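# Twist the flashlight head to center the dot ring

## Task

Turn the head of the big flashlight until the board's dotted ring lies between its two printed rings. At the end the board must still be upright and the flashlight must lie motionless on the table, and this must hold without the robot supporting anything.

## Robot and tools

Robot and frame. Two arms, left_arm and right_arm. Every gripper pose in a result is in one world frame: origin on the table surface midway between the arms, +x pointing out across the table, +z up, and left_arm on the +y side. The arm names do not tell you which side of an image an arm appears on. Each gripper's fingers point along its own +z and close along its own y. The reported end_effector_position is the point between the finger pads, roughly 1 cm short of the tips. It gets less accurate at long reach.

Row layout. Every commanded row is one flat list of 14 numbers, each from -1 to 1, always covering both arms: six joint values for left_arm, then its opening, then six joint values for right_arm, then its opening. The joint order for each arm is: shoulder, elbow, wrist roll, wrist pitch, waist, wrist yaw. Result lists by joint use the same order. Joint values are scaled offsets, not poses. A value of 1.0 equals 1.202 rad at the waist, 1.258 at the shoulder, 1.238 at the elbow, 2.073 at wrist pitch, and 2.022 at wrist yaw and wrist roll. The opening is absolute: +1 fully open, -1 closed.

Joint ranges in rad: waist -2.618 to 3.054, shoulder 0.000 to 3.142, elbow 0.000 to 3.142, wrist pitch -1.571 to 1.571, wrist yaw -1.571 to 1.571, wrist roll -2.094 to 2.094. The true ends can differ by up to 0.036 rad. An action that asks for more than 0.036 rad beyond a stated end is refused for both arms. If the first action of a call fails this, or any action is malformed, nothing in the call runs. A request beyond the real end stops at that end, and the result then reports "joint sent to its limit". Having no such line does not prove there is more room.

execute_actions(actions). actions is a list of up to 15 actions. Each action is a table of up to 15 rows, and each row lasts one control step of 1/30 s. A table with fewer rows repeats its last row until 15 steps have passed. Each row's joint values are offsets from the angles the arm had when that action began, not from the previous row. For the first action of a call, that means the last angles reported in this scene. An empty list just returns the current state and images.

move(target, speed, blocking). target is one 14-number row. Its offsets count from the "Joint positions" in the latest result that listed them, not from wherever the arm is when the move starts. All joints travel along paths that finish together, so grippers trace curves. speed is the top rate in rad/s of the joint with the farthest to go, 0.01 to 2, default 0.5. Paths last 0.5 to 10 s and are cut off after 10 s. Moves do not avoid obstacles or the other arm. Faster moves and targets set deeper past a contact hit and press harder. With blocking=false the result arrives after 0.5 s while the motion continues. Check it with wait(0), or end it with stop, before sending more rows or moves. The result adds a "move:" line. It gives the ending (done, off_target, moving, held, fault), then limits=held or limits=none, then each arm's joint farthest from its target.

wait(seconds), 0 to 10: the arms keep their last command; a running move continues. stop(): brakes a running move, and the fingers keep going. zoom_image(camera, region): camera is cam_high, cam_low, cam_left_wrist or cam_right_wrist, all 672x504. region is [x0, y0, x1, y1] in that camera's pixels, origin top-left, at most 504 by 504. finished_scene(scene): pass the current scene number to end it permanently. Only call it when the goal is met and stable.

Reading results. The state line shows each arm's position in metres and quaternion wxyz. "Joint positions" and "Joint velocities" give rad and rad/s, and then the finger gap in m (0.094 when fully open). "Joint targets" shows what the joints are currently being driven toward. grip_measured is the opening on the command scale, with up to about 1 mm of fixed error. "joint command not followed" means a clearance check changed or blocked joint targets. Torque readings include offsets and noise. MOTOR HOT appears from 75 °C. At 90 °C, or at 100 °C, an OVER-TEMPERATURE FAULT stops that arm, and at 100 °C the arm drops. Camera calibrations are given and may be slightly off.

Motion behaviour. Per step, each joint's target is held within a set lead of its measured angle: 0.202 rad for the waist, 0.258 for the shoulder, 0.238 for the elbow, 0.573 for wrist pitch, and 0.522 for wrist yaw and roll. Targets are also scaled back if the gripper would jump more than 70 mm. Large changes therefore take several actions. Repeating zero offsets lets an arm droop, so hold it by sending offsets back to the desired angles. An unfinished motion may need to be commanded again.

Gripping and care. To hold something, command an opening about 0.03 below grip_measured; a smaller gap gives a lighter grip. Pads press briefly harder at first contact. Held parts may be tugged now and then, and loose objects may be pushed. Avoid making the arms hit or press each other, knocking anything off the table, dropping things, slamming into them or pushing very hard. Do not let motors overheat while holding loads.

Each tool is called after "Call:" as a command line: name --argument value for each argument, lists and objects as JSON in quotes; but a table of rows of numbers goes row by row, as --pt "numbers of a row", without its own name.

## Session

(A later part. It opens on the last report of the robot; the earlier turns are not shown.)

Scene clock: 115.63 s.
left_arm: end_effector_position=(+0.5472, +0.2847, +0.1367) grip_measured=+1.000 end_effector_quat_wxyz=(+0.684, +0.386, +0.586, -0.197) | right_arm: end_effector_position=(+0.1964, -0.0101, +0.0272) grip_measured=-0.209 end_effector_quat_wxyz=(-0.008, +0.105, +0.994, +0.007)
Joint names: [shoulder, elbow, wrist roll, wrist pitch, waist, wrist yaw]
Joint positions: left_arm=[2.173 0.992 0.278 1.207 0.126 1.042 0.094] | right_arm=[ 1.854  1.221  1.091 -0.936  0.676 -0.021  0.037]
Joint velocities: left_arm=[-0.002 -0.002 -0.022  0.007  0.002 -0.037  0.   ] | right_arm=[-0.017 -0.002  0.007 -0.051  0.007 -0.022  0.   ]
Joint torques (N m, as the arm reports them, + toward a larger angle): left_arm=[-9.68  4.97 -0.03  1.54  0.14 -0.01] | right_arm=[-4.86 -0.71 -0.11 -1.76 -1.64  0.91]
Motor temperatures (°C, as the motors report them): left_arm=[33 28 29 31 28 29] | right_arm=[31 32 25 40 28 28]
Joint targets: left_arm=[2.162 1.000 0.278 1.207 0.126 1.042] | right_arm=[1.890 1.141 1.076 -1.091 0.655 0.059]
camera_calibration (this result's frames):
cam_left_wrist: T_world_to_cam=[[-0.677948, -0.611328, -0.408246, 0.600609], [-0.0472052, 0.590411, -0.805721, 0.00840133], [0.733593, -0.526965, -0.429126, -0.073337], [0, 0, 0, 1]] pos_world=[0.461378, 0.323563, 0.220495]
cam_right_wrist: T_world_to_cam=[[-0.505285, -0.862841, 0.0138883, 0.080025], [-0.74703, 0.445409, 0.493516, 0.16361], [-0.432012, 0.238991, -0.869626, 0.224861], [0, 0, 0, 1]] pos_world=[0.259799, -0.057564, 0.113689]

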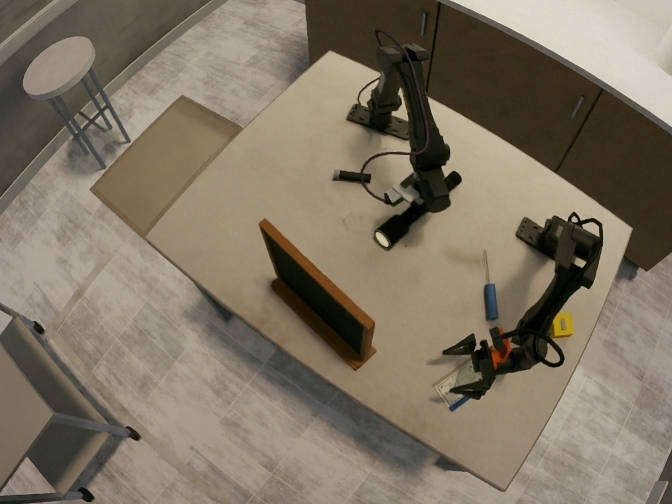

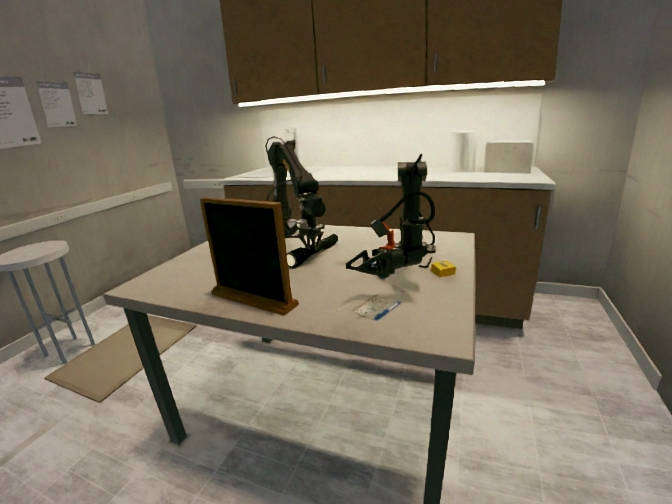

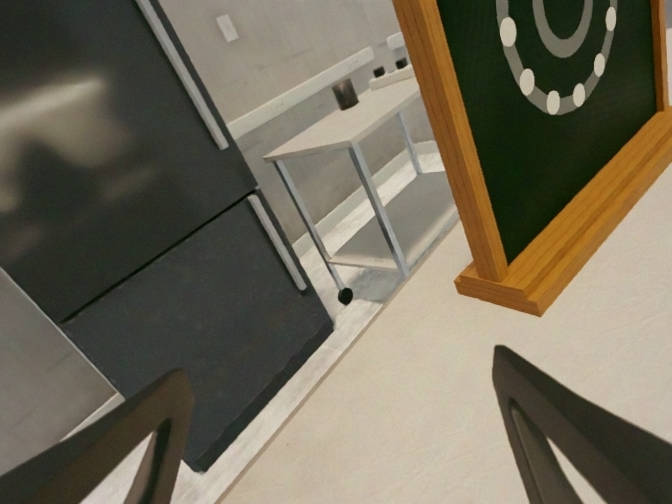

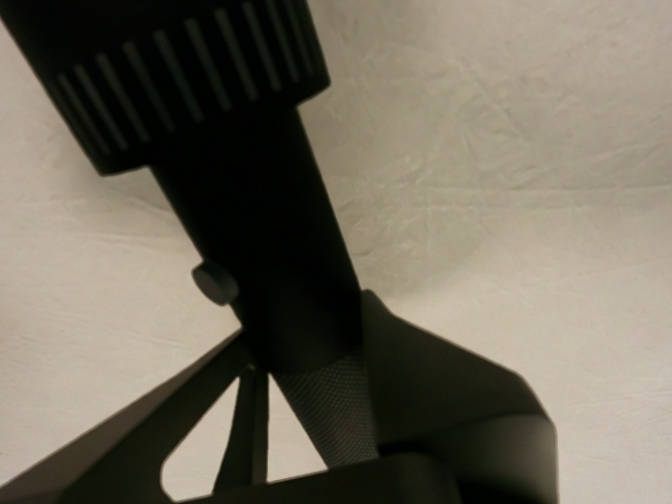

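Call:
execute_actions --actions '[[[-0.009,0.006,0,0,0,0,1,0.035,-0.065,0,-0.06,-0.014,0.032,-0.3],[-0.009,0.006,0,0,0,0,1,0.042,-0.064,0,-0.048,-0.011,0.025,-0.3],[-0.009,0.006,0,0,0,0,1,0.05,-0.063,0,-0.036,-0.008,0.018,-0.3],[-0.009,0.006,0,0,0,0,1,0.058,-0.062,0,-0.024,-0.005,0.012,-0.3],[-0.009,0.006,0,0,0,0,1,0.066,-0.061,0,-0.012,-0.002,0.006,-0.3],[-0.009,0.006,0,0,0,0,1,0.074,-0.06,0,0,0,0,-0.3],[-0.009,0.006,0,0,0,0,1,0.08,-0.058,0,0.01,0.002,-0.004,-0.3],[-0.009,0.006,0,0,0,0,1,0.084,-0.055,0,0.02,0.004,-0.009,-0.3],[-0.009,0.006,0,0,0,0,1,0.086,-0.052,0,0.03,0.006,-0.014,-0.3],[-0.009,0.006,0,0,0,0,1,0.088,-0.049,0,0.04,0.008,-0.019,-0.3],[-0.009,0.006,0,0,0,0,1,0.088,-0.046,0,0.05,0.01,-0.024,-0.3],[-0.009,0.006,0,0,0,0,1,0.088,-0.044,0,0.06,0.012,-0.029,-0.3],[-0.009,0.006,0,0,0,0,1,0.088,-0.042,0,0.07,0.014,-0.034,-0.3],[-0.009,0.006,0,0,0,0,1,0.088,-0.041,0,0.08,0.016,-0.039,-0.3],[-0.009,0.006,0,0,0,0,1,0.088,-0.04,0,0.09,0.018,-0.043,-0.3]]]'

Call:
zoom_image --camera "cam_left_wrist" --region '[480, 0, 640, 130]'

Scene clock: 157.53 s.
left_arm: end_effector_position=(+0.5472, +0.2847, +0.1367) grip_measured=+1.000 end_effector_quat_wxyz=(+0.684, +0.386, +0.586, -0.197) | right_arm: end_effector_position=(+0.1968, -0.0073, +0.0265) grip_measured=-0.209 end_effector_quat_wxyz=(-0.009, +0.105, +0.994, +0.012)
Joint names: [shoulder, elbow, wrist roll, wrist pitch, waist, wrist yaw]
Joint positions: left_arm=[2.173 0.992 0.278 1.207 0.126 1.042 0.094] | right_arm=[ 1.856  1.221  1.091 -0.925  0.676 -0.029  0.037]
Joint velocities: left_arm=[ 0.002 -0.017 -0.007 -0.022 -0.002 -0.007  0.   ] | right_arm=[-0.027 -0.007  0.022  0.051 -0.007  0.022 -0.001]
Joint torques (N m, as the arm reports them, + toward a larger angle): left_arm=[-9.63  4.84 -0.03  1.57  0.01  0.01] | right_arm=[ 0.64  1.9   0.    2.08  1.78 -0.81]
Motor temperatures (°C, as the motors report them): left_arm=[33 28 29 32 28 29] | right_arm=[32 31 25 38 28 29]
Joint targets: left_arm=[2.162 1.000 0.278 1.207 0.126 1.042] | right_arm=[1.964 1.171 1.091 -0.749 0.697 -0.107]
camera_calibration (this result's frames):
cam_left_wrist: T_world_to_cam=[[-0.677948, -0.611328, -0.408246, 0.600609], [-0.0472052, 0.590411, -0.805721, 0.00840133], [0.733593, -0.526965, -0.429126, -0.073337], [0, 0, 0, 1]] pos_world=[0.461378, 0.323563, 0.220495]
cam_right_wrist: T_world_to_cam=[[-0.505226, -0.862975, 0.00464352, 0.0828843], [-0.746369, 0.439648, 0.499642, 0.162688], [-0.43322, 0.248966, -0.866219, 0.223903], [0, 0, 0, 1]] pos_world=[0.2603, -0.0557427, 0.112278]

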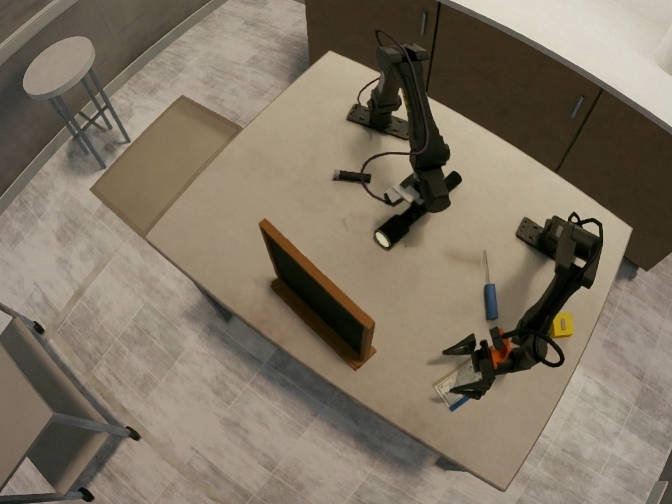

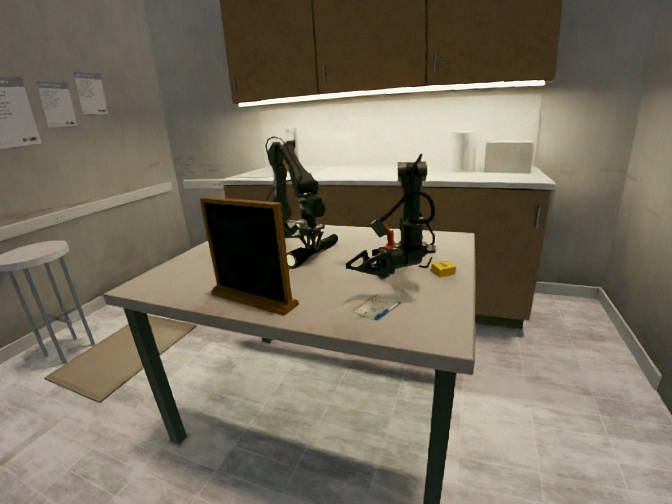

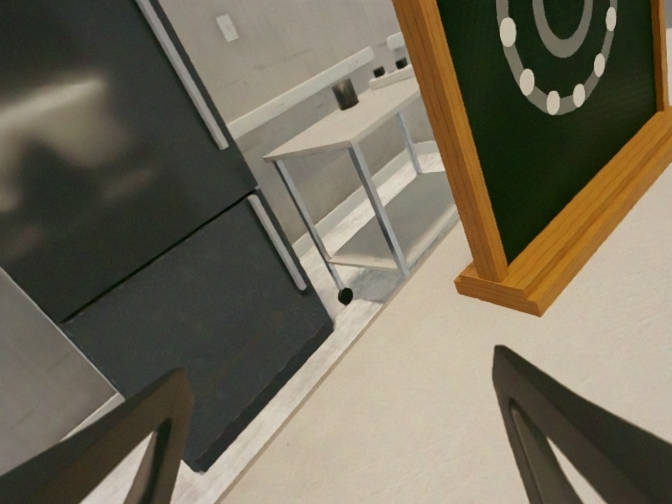

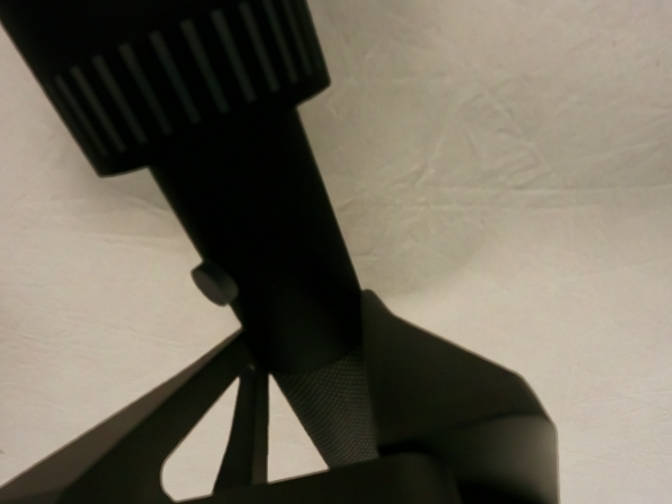

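Region (480, 0, 640, 130) of cam_left_wrist's 672x504 image, scaled by 3.150, with more detail than that image has; it fills the top 410 rows of this view, and the rest is white.

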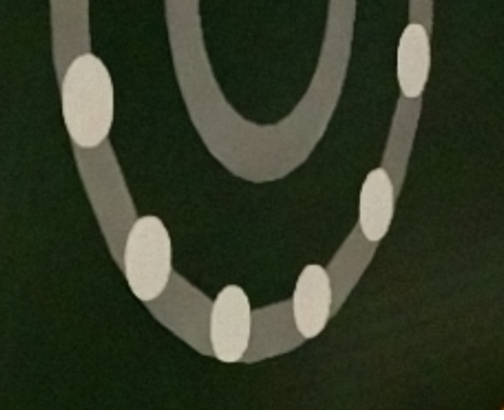

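Call:
execute_actions --actions '[[[-0.009,0.006,0,0,0,0,1,0.086,-0.038,0,0.09,0.018,-0.04,-0.3],[-0.009,0.006,0,0,0,0,1,0.086,-0.035,0,0.096,0.019,-0.043,-0.3],[-0.009,0.006,0,0,0,0,1,0.086,-0.032,0,0.102,0.02,-0.046,-0.3],[-0.009,0.006,0,0,0,0,1,0.086,-0.03,0,0.108,0.021,-0.049,-0.3],[-0.009,0.006,0,0,0,0,1,0.086,-0.028,0,0.114,0.022,-0.052,-0.3],[-0.009,0.006,0,0,0,0,1,0.086,-0.026,0,0.12,0.024,-0.055,-0.3],[-0.009,0.006,0,0,0,0,1,0.086,-0.024,0,0.126,0.026,-0.059,-0.3]]]'

Call:
zoom_image --camera "cam_left_wrist" --region '[480, 0, 640, 130]'

Scene clock: 168.43 s.
left_arm: end_effector_position=(+0.5472, +0.2847, +0.1367) grip_measured=+1.000 end_effector_quat_wxyz=(+0.684, +0.386, +0.586, -0.197) | right_arm: end_effector_position=(+0.1969, -0.0065, +0.0265) grip_measured=-0.209 end_effector_quat_wxyz=(-0.009, +0.105, +0.994, +0.014)
Joint names: [shoulder, elbow, wrist roll, wrist pitch, waist, wrist yaw]
Joint positions: left_arm=[2.173 0.992 0.278 1.207 0.126 1.042 0.094] | right_arm=[ 1.856  1.221  1.091 -0.922  0.676 -0.031  0.037]
Joint velocities: left_arm=[-0.002 -0.007  0.022  0.037  0.007 -0.066  0.   ] | right_arm=[-0.002 -0.002 -0.007 -0.051  0.007 -0.022  0.   ]
Joint torques (N m, as the arm reports them, + toward a larger angle): left_arm=[-9.69  4.9  -0.02  1.59  0.   -0.02] | right_arm=[ 0.67  3.78  0.03  3.09  2.62 -1.26]
Motor temperatures (°C, as the motors report them): left_arm=[34 28 29 32 28 29] | right_arm=[31 31 25 41 28 29]
Joint targets: left_arm=[2.162 1.000 0.278 1.207 0.126 1.042] | right_arm=[1.965 1.191 1.091 -0.664 0.707 -0.148]
camera_calibration (this result's frames):
cam_left_wrist: T_world_to_cam=[[-0.677948, -0.611328, -0.408246, 0.600609], [-0.0472052, 0.590411, -0.805721, 0.00840133], [0.733593, -0.526965, -0.429126, -0.073337], [0, 0, 0, 1]] pos_world=[0.461378, 0.323563, 0.220495]
cam_right_wrist: T_world_to_cam=[[-0.505203, -0.863, 0.00126606, 0.0837826], [-0.746469, 0.437721, 0.501182, 0.162398], [-0.433074, 0.252254, -0.865341, 0.223752], [0, 0, 0, 1]] pos_world=[0.260454, -0.0552231, 0.112125]

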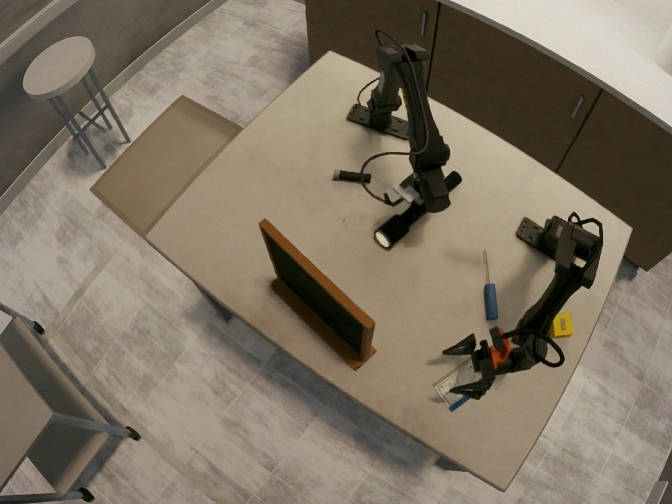

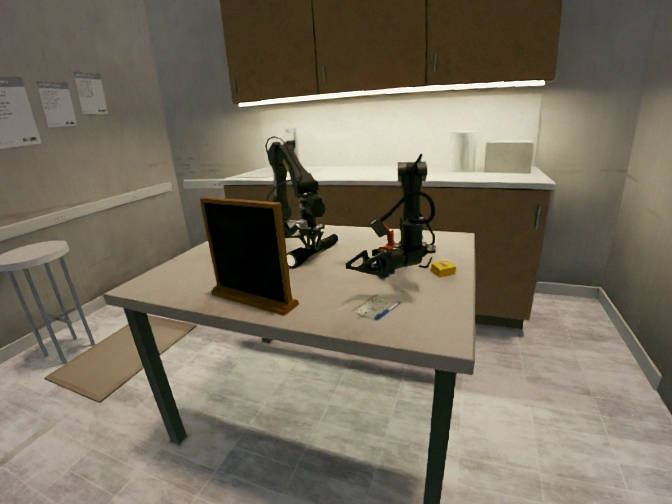

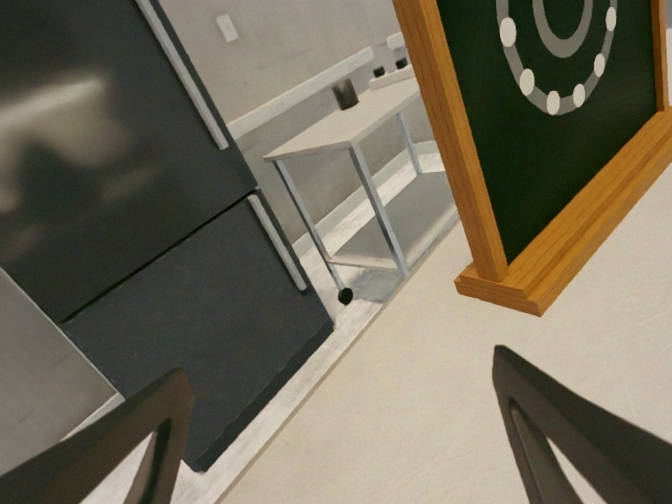

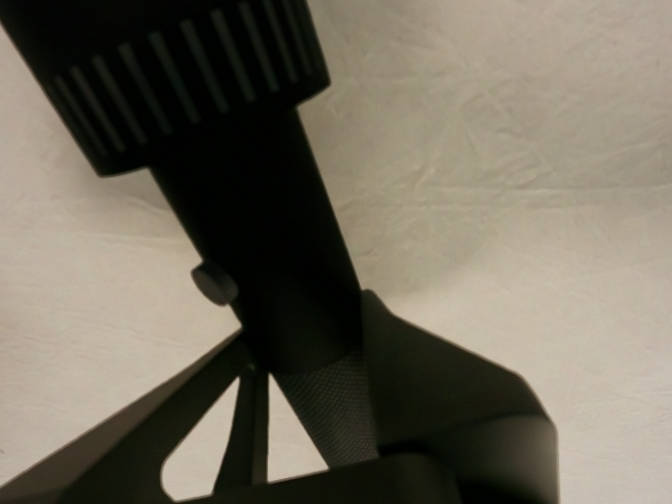

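Region (480, 0, 640, 130) of cam_left_wrist's 672x504 image, scaled by 3.150, with more detail than that image has; it fills the top 410 rows of this view, and the rest is white.

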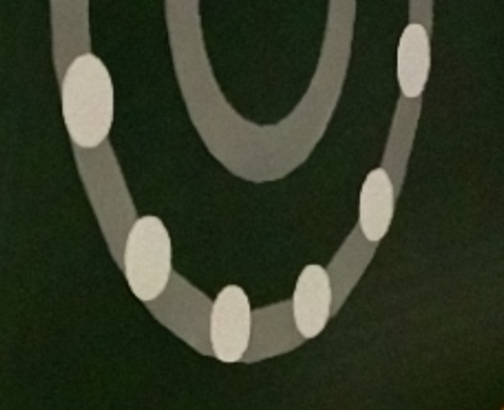

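Call:
execute_actions --actions '[[[-0.009,0.006,0,0,0,0,1,0.08,-0.02,0,0.13,0.028,-0.065,-0.3],[-0.009,0.006,0,0,0,0,1,0.075,-0.015,0,0.135,0.03,-0.07,-0.3],[-0.009,0.006,0,0,0,0,1,0.07,-0.01,0,0.135,0.032,-0.075,-0.3],[-0.009,0.006,0,0,0,0,1,0.065,-0.005,0,0.135,0.034,-0.08,-0.3]]]'

Call:
zoom_image --camera "cam_left_wrist" --region '[480, 0, 640, 130]'

Scene clock: 179.63 s.
left_arm: end_effector_position=(+0.5472, +0.2847, +0.1367) grip_measured=+1.000 end_effector_quat_wxyz=(+0.684, +0.386, +0.586, -0.197) | right_arm: end_effector_position=(+0.1968, -0.0060, +0.0265) grip_measured=-0.209 end_effector_quat_wxyz=(-0.010, +0.104, +0.994, +0.015)
Joint names: [shoulder, elbow, wrist roll, wrist pitch, waist, wrist yaw]
Joint positions: left_arm=[2.173 0.992 0.278 1.207 0.126 1.042 0.094] | right_arm=[ 1.856  1.221  1.091 -0.921  0.676 -0.034  0.037]
Joint velocities: left_arm=[-0.027 -0.002 -0.007 -0.022 -0.012 -0.051  0.   ] | right_arm=[-0.012 -0.012 -0.022 -0.051 -0.017 -0.022 -0.   ]
Joint torques (N m, as the arm reports them, + toward a larger angle): left_arm=[-9.74  4.88 -0.01  1.6  -0.01  0.01] | right_arm=[-1.41  5.85  0.06  3.35  3.38 -1.72]
Motor temperatures (°C, as the motors report them): left_arm=[34 28 29 32 28 29] | right_arm=[31 31 25 48 28 30]
Joint targets: left_arm=[2.162 1.000 0.278 1.207 0.126 1.042] | right_arm=[1.938 1.215 1.091 -0.642 0.717 -0.193]
camera_calibration (this result's frames):
cam_left_wrist: T_world_to_cam=[[-0.677948, -0.611328, -0.408246, 0.600609], [-0.0472052, 0.590411, -0.805721, 0.00840133], [0.733593, -0.526965, -0.429126, -0.073337], [0, 0, 0, 1]] pos_world=[0.461378, 0.323563, 0.220495]
cam_right_wrist: T_world_to_cam=[[-0.504846, -0.863209, -0.000240234, 0.0840965], [-0.746135, 0.436235, 0.502973, 0.161958], [-0.434066, 0.254103, -0.864302, 0.223767], [0, 0, 0, 1]] pos_world=[0.260428, -0.0549188, 0.111962]

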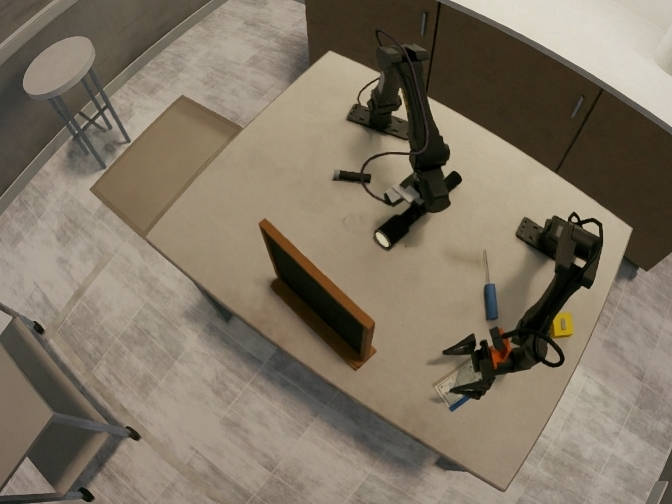

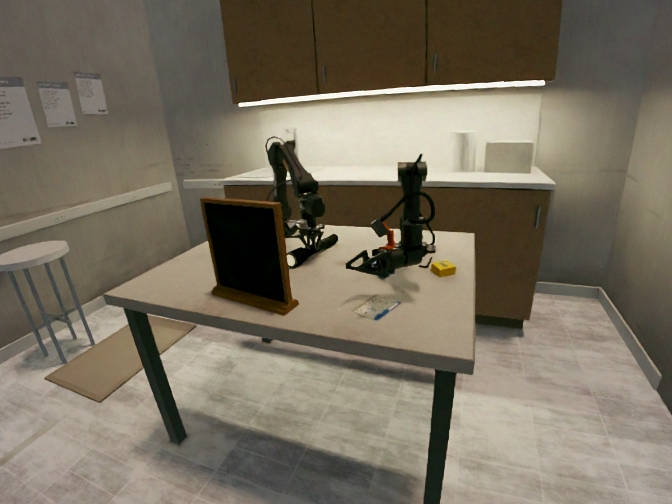

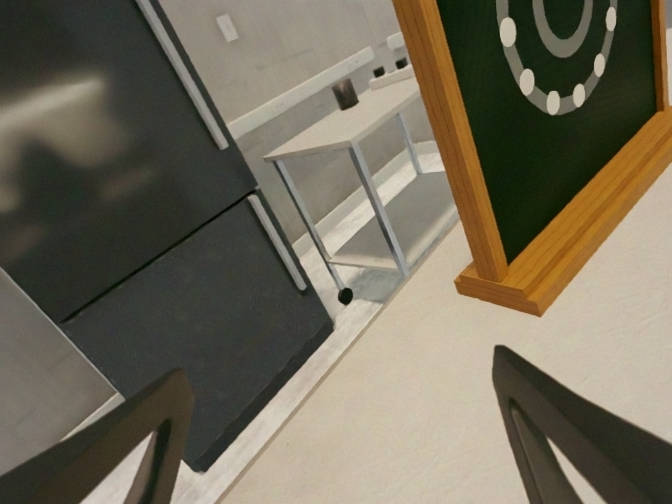

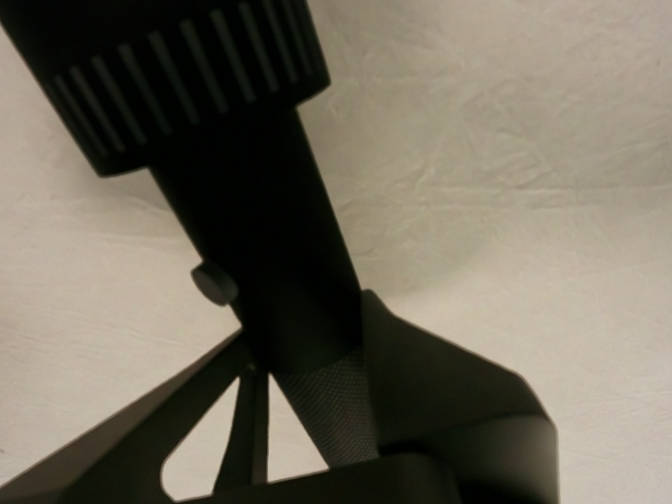

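Region (480, 0, 640, 130) of cam_left_wrist's 672x504 image, scaled by 3.150, with more detail than that image has; it fills the top 410 rows of this view, and the rest is white.

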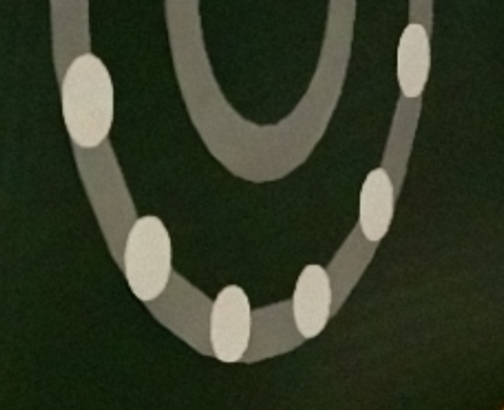

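Call:
execute_actions --actions '[[[-0.009,0.006,0,0,0,0,1,0.055,-0.004,0,0.115,0.029,-0.068,-0.3],[-0.009,0.006,0,0,0,0,1,0.047,-0.003,0,0.095,0.024,-0.056,-0.3],[-0.009,0.006,0,0,0,0,1,0.039,-0.002,0,0.076,0.019,-0.044,-0.3],[-0.009,0.006,0,0,0,0,1,0.031,-0.001,0,0.057,0.014,-0.033,-0.3],[-0.009,0.006,0,0,0,0,1,0.023,0,0,0.038,0.009,-0.022,-0.3],[-0.009,0.006,0,0,0,0,1,0.015,0,0,0.019,0.004,-0.011,-0.3],[-0.009,0.006,0,0,0,0,1,0.005,0,0,0,0,0,-0.3]]]'

Scene clock: 190.50 s.
left_arm: end_effector_position=(+0.5472, +0.2847, +0.1367) grip_measured=+1.000 end_effector_quat_wxyz=(+0.684, +0.386, +0.586, -0.197) | right_arm: end_effector_position=(+0.1970, -0.0078, +0.0283) grip_measured=-0.209 end_effector_quat_wxyz=(-0.007, +0.105, +0.994, +0.013)
Joint names: [shoulder, elbow, wrist roll, wrist pitch, waist, wrist yaw]
Joint positions: left_arm=[2.173 0.992 0.278 1.207 0.126 1.042 0.094] | right_arm=[ 1.85   1.221  1.091 -0.928  0.676 -0.026  0.037]
Joint velocities: left_arm=[-0.002 -0.012  0.022 -0.007  0.002 -0.037  0.   ] | right_arm=[ 0.032 -0.002 -0.007 -0.051  0.002 -0.051  0.   ]
Joint torques (N m, as the arm reports them, + toward a larger angle): left_arm=[-9.67  4.88 -0.04  1.55 -0.02 -0.02] | right_arm=[-6.87  6.48  0.03  0.13  0.   -0.06]
Motor temperatures (°C, as the motors report them): left_arm=[34 28 29 32 28 29] | right_arm=[31 31 25 54 28 31]
Joint targets: left_arm=[2.162 1.000 0.278 1.207 0.126 1.042] | right_arm=[1.862 1.221 1.091 -0.921 0.676 -0.034]
camera_calibration (this result's frames):
cam_left_wrist: T_world_to_cam=[[-0.677948, -0.611328, -0.408246, 0.600609], [-0.0472052, 0.590411, -0.805721, 0.00840133], [0.733593, -0.526965, -0.429126, -0.073337], [0, 0, 0, 1]] pos_world=[0.461378, 0.323563, 0.220495]
cam_right_wrist: T_world_to_cam=[[-0.504938, -0.863153, 0.00204691, 0.0826173], [-0.748522, 0.439058, 0.496934, 0.162631], [-0.429829, 0.249388, -0.867786, 0.225117], [0, 0, 0, 1]] pos_world=[0.260211, -0.0562347, 0.114367]

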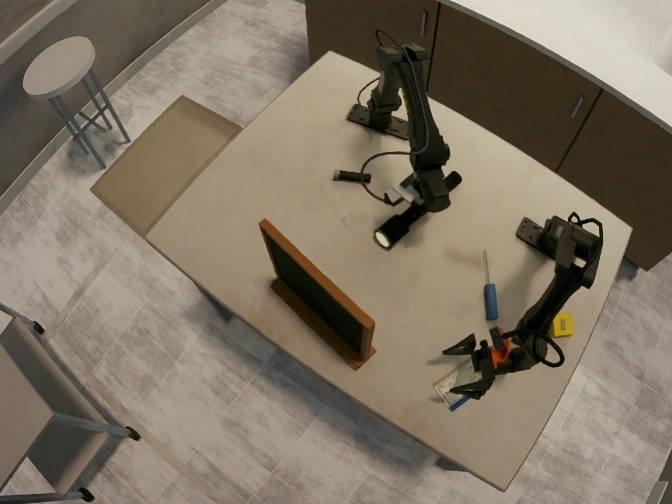

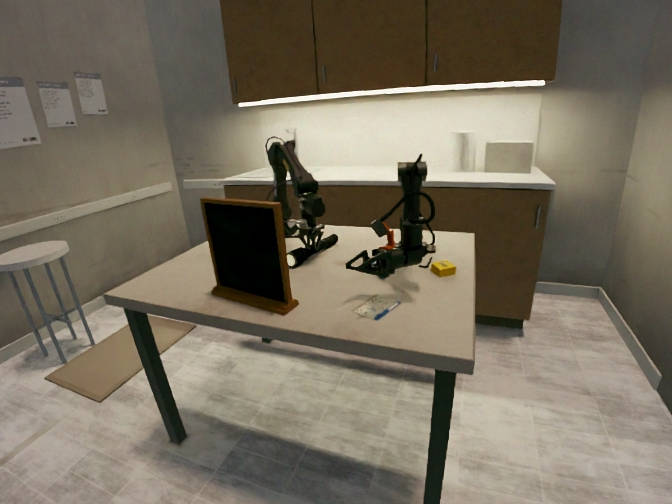

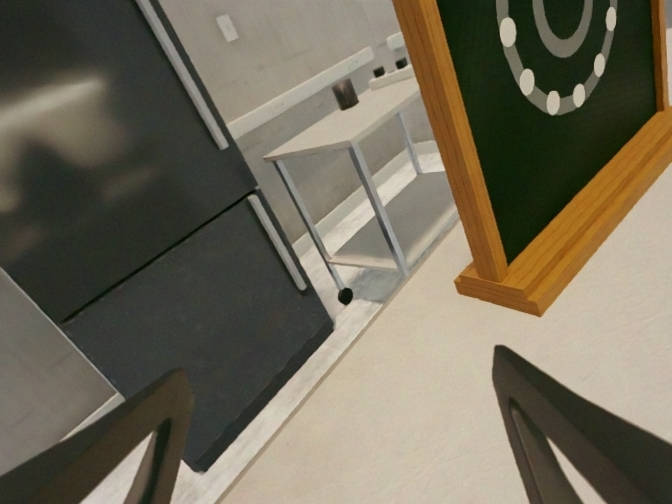

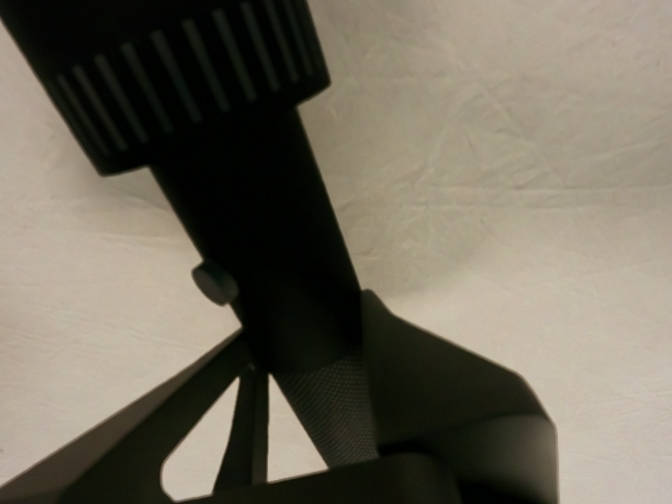

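Call:
move --target '[-0.009,0.006,0,0,0,0,1,0.198,0.27,0.044,-0.157,0.063,0.065,-0.3]' --speed 0.35

Scene clock: 257.50 s.
left_arm: end_effector_position=(+0.5472, +0.2847, +0.1367) grip_measured=+1.000 end_effector_quat_wxyz=(+0.684, +0.386, +0.586, -0.197) | right_arm: end_effector_position=(+0.1987, +0.0002, +0.0286) grip_measured=-0.209 end_effector_quat_wxyz=(-0.016, +0.105, +0.988, -0.114)
Joint names: [shoulder, elbow, wrist roll, wrist pitch, waist, wrist yaw]
Joint positions: left_arm=[2.173 0.992 0.278 1.207 0.126 1.042 0.094] | right_arm=[ 2.085  1.531  1.172 -1.233  0.745  0.084  0.037]
Joint velocities: left_arm=[ 0.002 -0.002 -0.066  0.007 -0.012  0.066  0.   ] | right_arm=[-0.012  0.002 -0.037 -0.081  0.012  0.022 -0.   ]
Joint torques (N m, as the arm reports them, + toward a larger angle): left_arm=[-9.76  4.92 -0.01  1.56  0.04 -0.02] | right_arm=[-8.31  8.22  0.11 -0.68  0.6   0.32]
Motor temperatures (°C, as the motors report them): left_arm=[34 28 29 33 28 29] | right_arm=[33 32 25 37 27 28]
Joint targets: left_arm=[2.162 1.000 0.278 1.207 0.126 1.042] | right_arm=[2.100 1.555 1.180 -1.253 0.752 0.105]
move: off_target (right_arm); limits=none; left_arm: farthest joint: the shoulder, 0.011 radians from its target (0.011 radians at the start); right_arm: farthest joint: the elbow, 0.025 radians from its target (0.334 radians at the start)
camera_calibration (this result's frames):
cam_left_wrist: T_world_to_cam=[[-0.677948, -0.611328, -0.408246, 0.600609], [-0.0472052, 0.590411, -0.805721, 0.00840133], [0.733593, -0.526965, -0.429126, -0.073337], [0, 0, 0, 1]] pos_world=[0.461378, 0.323563, 0.220495]
cam_right_wrist: T_world_to_cam=[[-0.499926, -0.832465, 0.238904, 0.0825751], [-0.7282, 0.553359, 0.404374, 0.158882], [-0.468828, 0.0281874, -0.88284, 0.232316], [0, 0, 0, 1]] pos_world=[0.265895, -0.025726, 0.121123]

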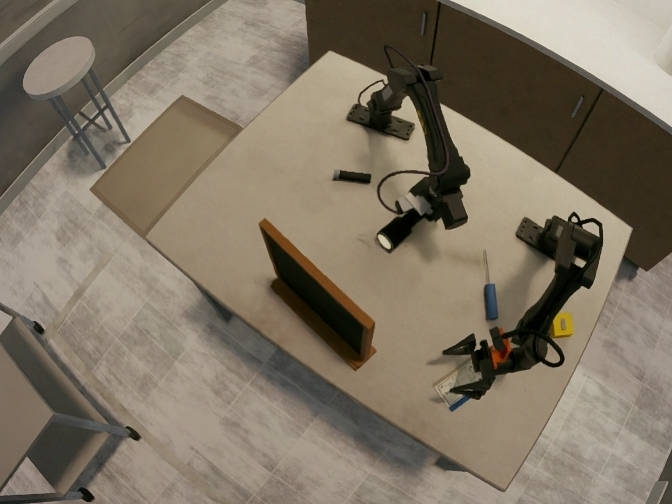

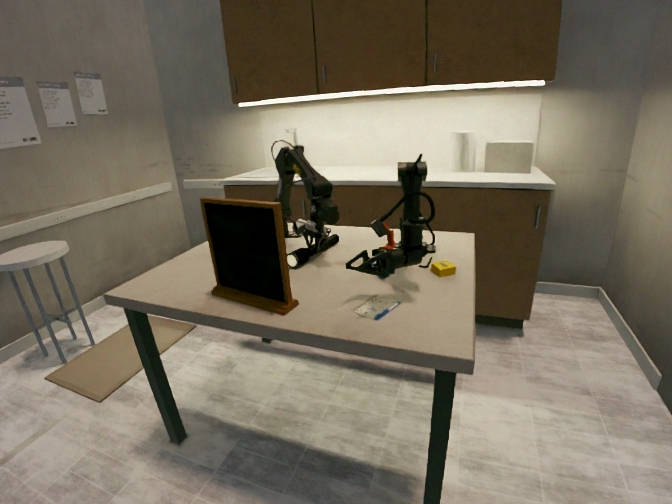

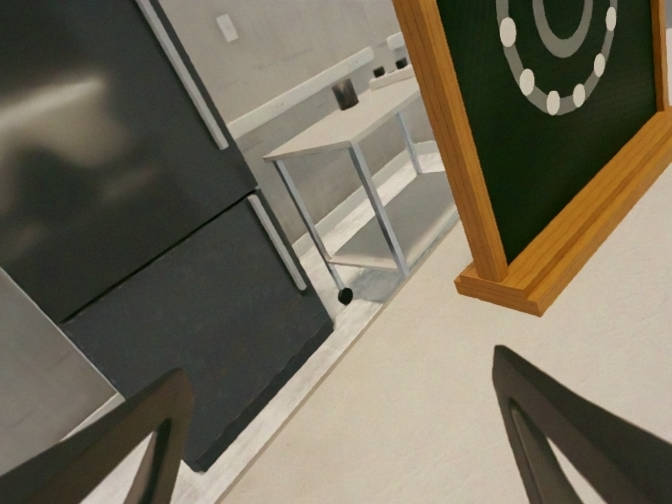

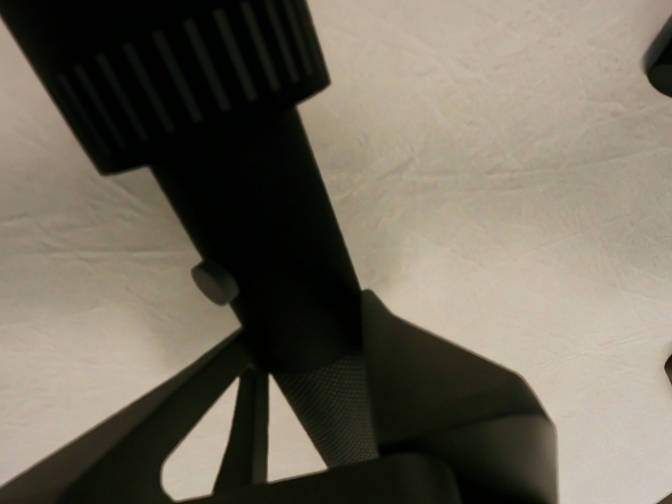

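Call:
execute_actions --actions '[[[-0.009,0.006,0,0,0,0,1,0.02,0.01,0,0,0.004,0.005,-0.3],[-0.009,0.006,0,0,0,0,1,0.03,0,0,0.005,0.002,0,-0.3],[-0.009,0.006,0,0,0,0,1,0.04,-0.01,0,0.01,0,-0.004,-0.3],[-0.009,0.006,0,0,0,0,1,0.05,-0.02,0,0.015,0,-0.006,-0.3],[-0.009,0.006,0,0,0,0,1,0.058,-0.028,0,0.015,0,-0.006,-0.3],[-0.009,0.006,0,0,0,0,1,0.064,-0.034,0,0.01,-0.002,-0.004,-0.3],[-0.009,0.006,0,0,0,0,1,0.066,-0.038,0,0.004,-0.004,-0.001,-0.3],[-0.009,0.006,0,0,0,0,1,0.067,-0.041,0,-0.003,-0.005,0.002,-0.3],[-0.009,0.006,0,0,0,0,1,0.068,-0.044,0,-0.01,-0.007,0.005,-0.3],[-0.009,0.006,0,0,0,0,1,0.069,-0.047,0,-0.017,-0.008,0.007,-0.3],[-0.009,0.006,0,0,0,0,1,0.07,-0.05,0,-0.024,-0.01,0.009,-0.3],[-0.009,0.006,0,0,0,0,1,0.071,-0.053,0,-0.031,-0.011,0.012,-0.3],[-0.009,0.006,0,0,0,0,1,0.072,-0.057,0,-0.04,-0.013,0.015,-0.3]]]'

Call:
zoom_image --camera "cam_left_wrist" --region '[480, 0, 640, 130]'

Scene clock: 269.17 s.
left_arm: end_effector_position=(+0.5472, +0.2847, +0.1367) grip_measured=+1.000 end_effector_quat_wxyz=(+0.684, +0.386, +0.586, -0.197) | right_arm: end_effector_position=(+0.1979, -0.0013, +0.0268) grip_measured=-0.209 end_effector_quat_wxyz=(-0.018, +0.105, +0.987, -0.120)
Joint names: [shoulder, elbow, wrist roll, wrist pitch, waist, wrist yaw]
Joint positions: left_arm=[2.173 0.992 0.278 1.207 0.126 1.042 0.094] | right_arm=[ 2.092  1.531  1.172 -1.238  0.745  0.085  0.037]
Joint velocities: left_arm=[-0.022 -0.007 -0.051  0.022  0.007 -0.095  0.   ] | right_arm=[-0.007 -0.007 -0.037  0.022 -0.027  0.051 -0.001]
Joint torques (N m, as the arm reports them, + toward a larger angle): left_arm=[-9.62  4.88 -0.01  1.57  0.05 -0.02] | right_arm=[-2.88 -0.12  0.03 -1.32 -1.17  0.39]
Motor temperatures (°C, as the motors report them): left_arm=[35 28 29 33 28 29] | right_arm=[34 33 25 36 27 28]
Joint targets: left_arm=[2.162 1.000 0.278 1.207 0.126 1.042] | right_arm=[2.175 1.461 1.172 -1.316 0.729 0.114]
camera_calibration (this result's frames):
cam_left_wrist: T_world_to_cam=[[-0.677948, -0.611328, -0.408246, 0.600609], [-0.0472052, 0.590411, -0.805721, 0.00840133], [0.733593, -0.526965, -0.429126, -0.073337], [0, 0, 0, 1]] pos_world=[0.461378, 0.323563, 0.220495]
cam_right_wrist: T_world_to_cam=[[-0.498313, -0.830156, 0.250052, 0.0807319], [-0.726021, 0.557198, 0.403019, 0.159455], [-0.473897, 0.0192864, -0.880369, 0.231302], [0, 0, 0, 1]] pos_world=[0.265611, -0.0262888, 0.119181]

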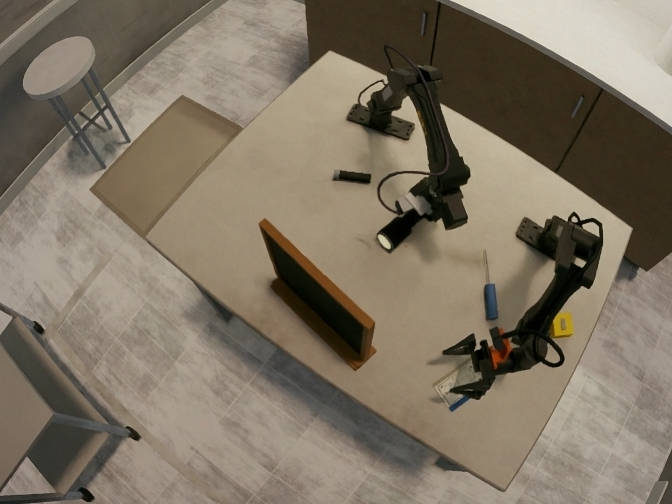

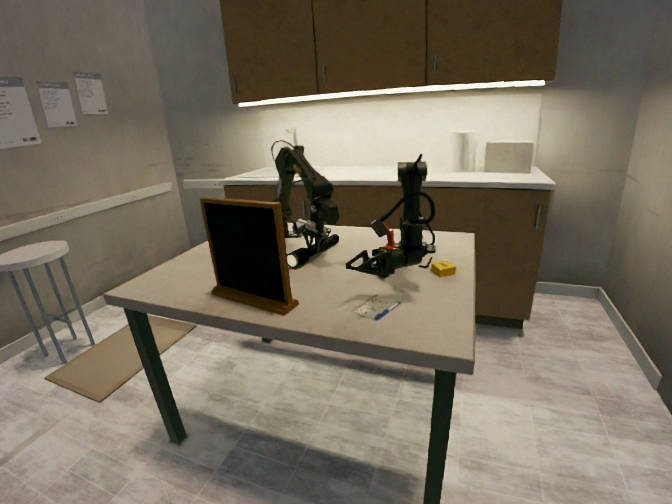

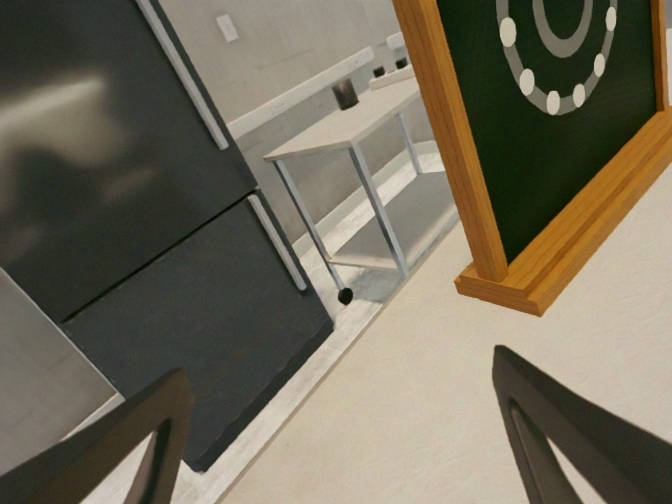

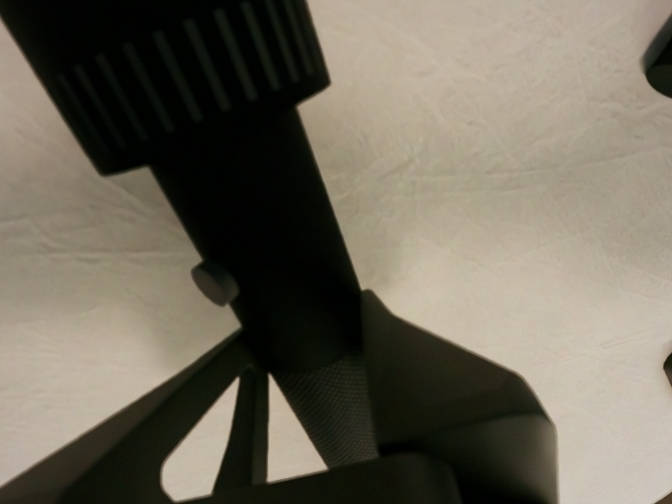

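Region (480, 0, 640, 130) of cam_left_wrist's 672x504 image, scaled by 3.150, with more detail than that image has; it fills the top 410 rows of this view, and the rest is white.

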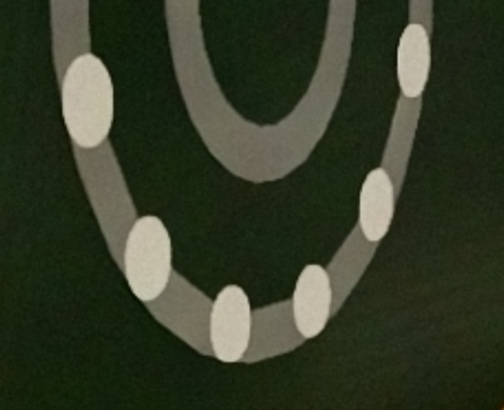

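Call:
execute_actions --actions '[[[-0.009,0.006,0,0,0,0,1,0.07,-0.052,0,-0.042,-0.013,0.016,-0.3],[-0.009,0.006,0,0,0,0,1,0.072,-0.048,0,-0.047,-0.014,0.018,-0.3],[-0.009,0.006,0,0,0,0,1,0.074,-0.045,0,-0.052,-0.014,0.02,-0.3],[-0.009,0.006,0,0,0,0,1,0.076,-0.042,0,-0.057,-0.015,0.022,-0.3],[-0.009,0.006,0,0,0,0,1,0.078,-0.039,0,-0.062,-0.015,0.024,-0.3],[-0.009,0.006,0,0,0,0,1,0.08,-0.036,0,-0.067,-0.016,0.026,-0.3],[-0.009,0.006,0,0,0,0,1,0.08,-0.034,0,-0.072,-0.016,0.028,-0.3],[-0.009,0.006,0,0,0,0,1,0.08,-0.032,0,-0.077,-0.017,0.03,-0.3]]]'

Call:
zoom_image --camera "cam_left_wrist" --region '[480, 0, 640, 130]'

Scene clock: 276.67 s.
left_arm: end_effector_position=(+0.5472, +0.2847, +0.1367) grip_measured=+1.000 end_effector_quat_wxyz=(+0.684, +0.386, +0.586, -0.197) | right_arm: end_effector_position=(+0.1950, -0.0149, +0.0267) grip_measured=-0.209 end_effector_quat_wxyz=(-0.019, +0.103, +0.983, -0.153)
Joint names: [shoulder, elbow, wrist roll, wrist pitch, waist, wrist yaw]
Joint positions: left_arm=[2.173 0.992 0.278 1.207 0.126 1.042 0.094] | right_arm=[ 2.104  1.531  1.177 -1.287  0.745  0.116  0.037]
Joint velocities: left_arm=[-0.002  0.002  0.007 -0.007  0.022 -0.051  0.   ] | right_arm=[-0.002 -0.007 -0.022 -0.168 -0.007  0.037 -0.   ]
Joint torques (N m, as the arm reports them, + toward a larger angle): left_arm=[-9.64  4.84 -0.01  1.56  0.03 -0.01] | right_arm=[-2.71  2.4  -0.01 -1.67 -1.71  0.26]
Motor temperatures (°C, as the motors report them): left_arm=[35 28 29 33 28 29] | right_arm=[33 32 25 36 28 28]
Joint targets: left_arm=[2.162 1.000 0.278 1.207 0.126 1.042] | right_arm=[2.192 1.492 1.172 -1.397 0.725 0.146]
camera_calibration (this result's frames):
cam_left_wrist: T_world_to_cam=[[-0.677948, -0.611328, -0.408246, 0.600609], [-0.0472052, 0.590411, -0.805721, 0.00840133], [0.733593, -0.526965, -0.429126, -0.073337], [0, 0, 0, 1]] pos_world=[0.461378, 0.323563, 0.220495]
cam_right_wrist: T_world_to_cam=[[-0.492935, -0.812709, 0.310676, 0.0656056], [-0.724068, 0.581165, 0.371447, 0.165791], [-0.482432, -0.0418506, -0.874933, 0.230705], [0, 0, 0, 1]] pos_world=[0.263682, -0.0333784, 0.119887]

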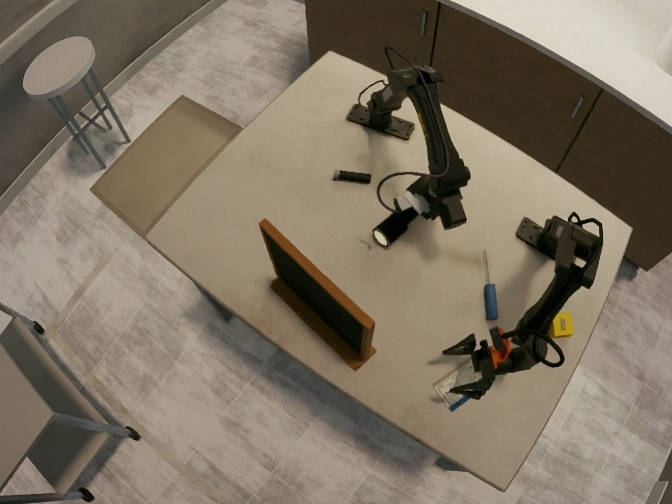

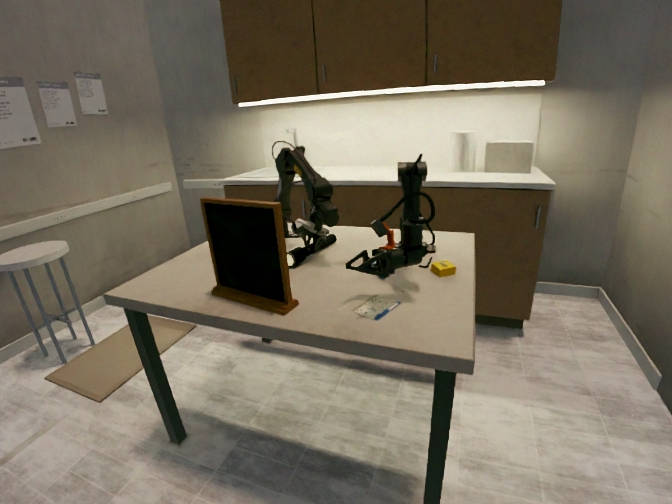

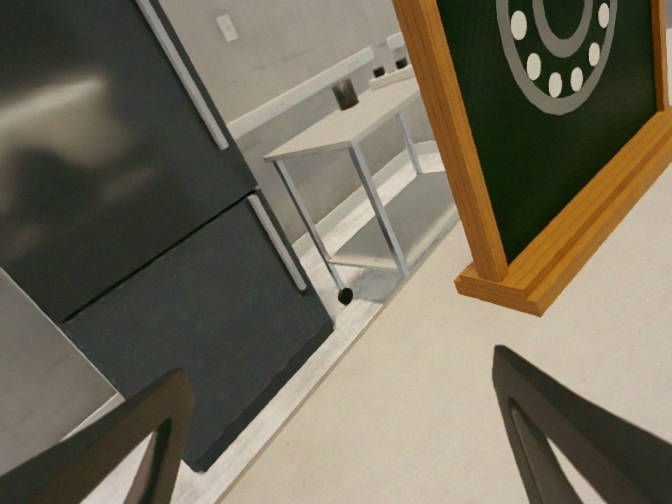

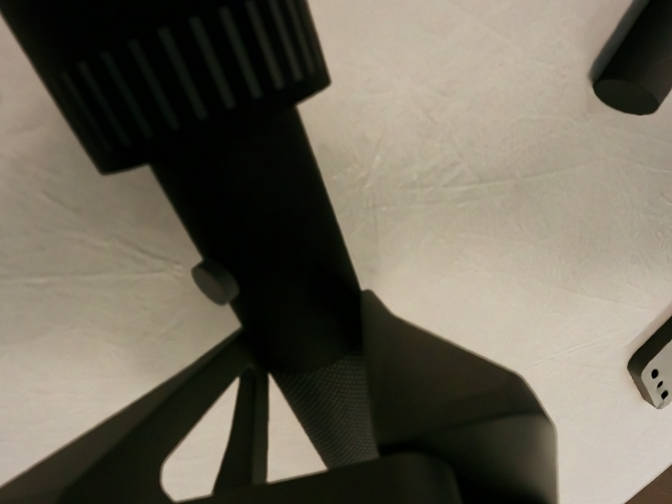

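Region (480, 0, 640, 130) of cam_left_wrist's 672x504 image, scaled by 3.150, with more detail than that image has; it fills the top 410 rows of this view, and the rest is white.

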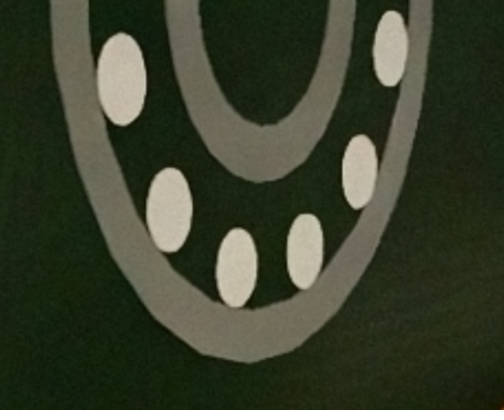

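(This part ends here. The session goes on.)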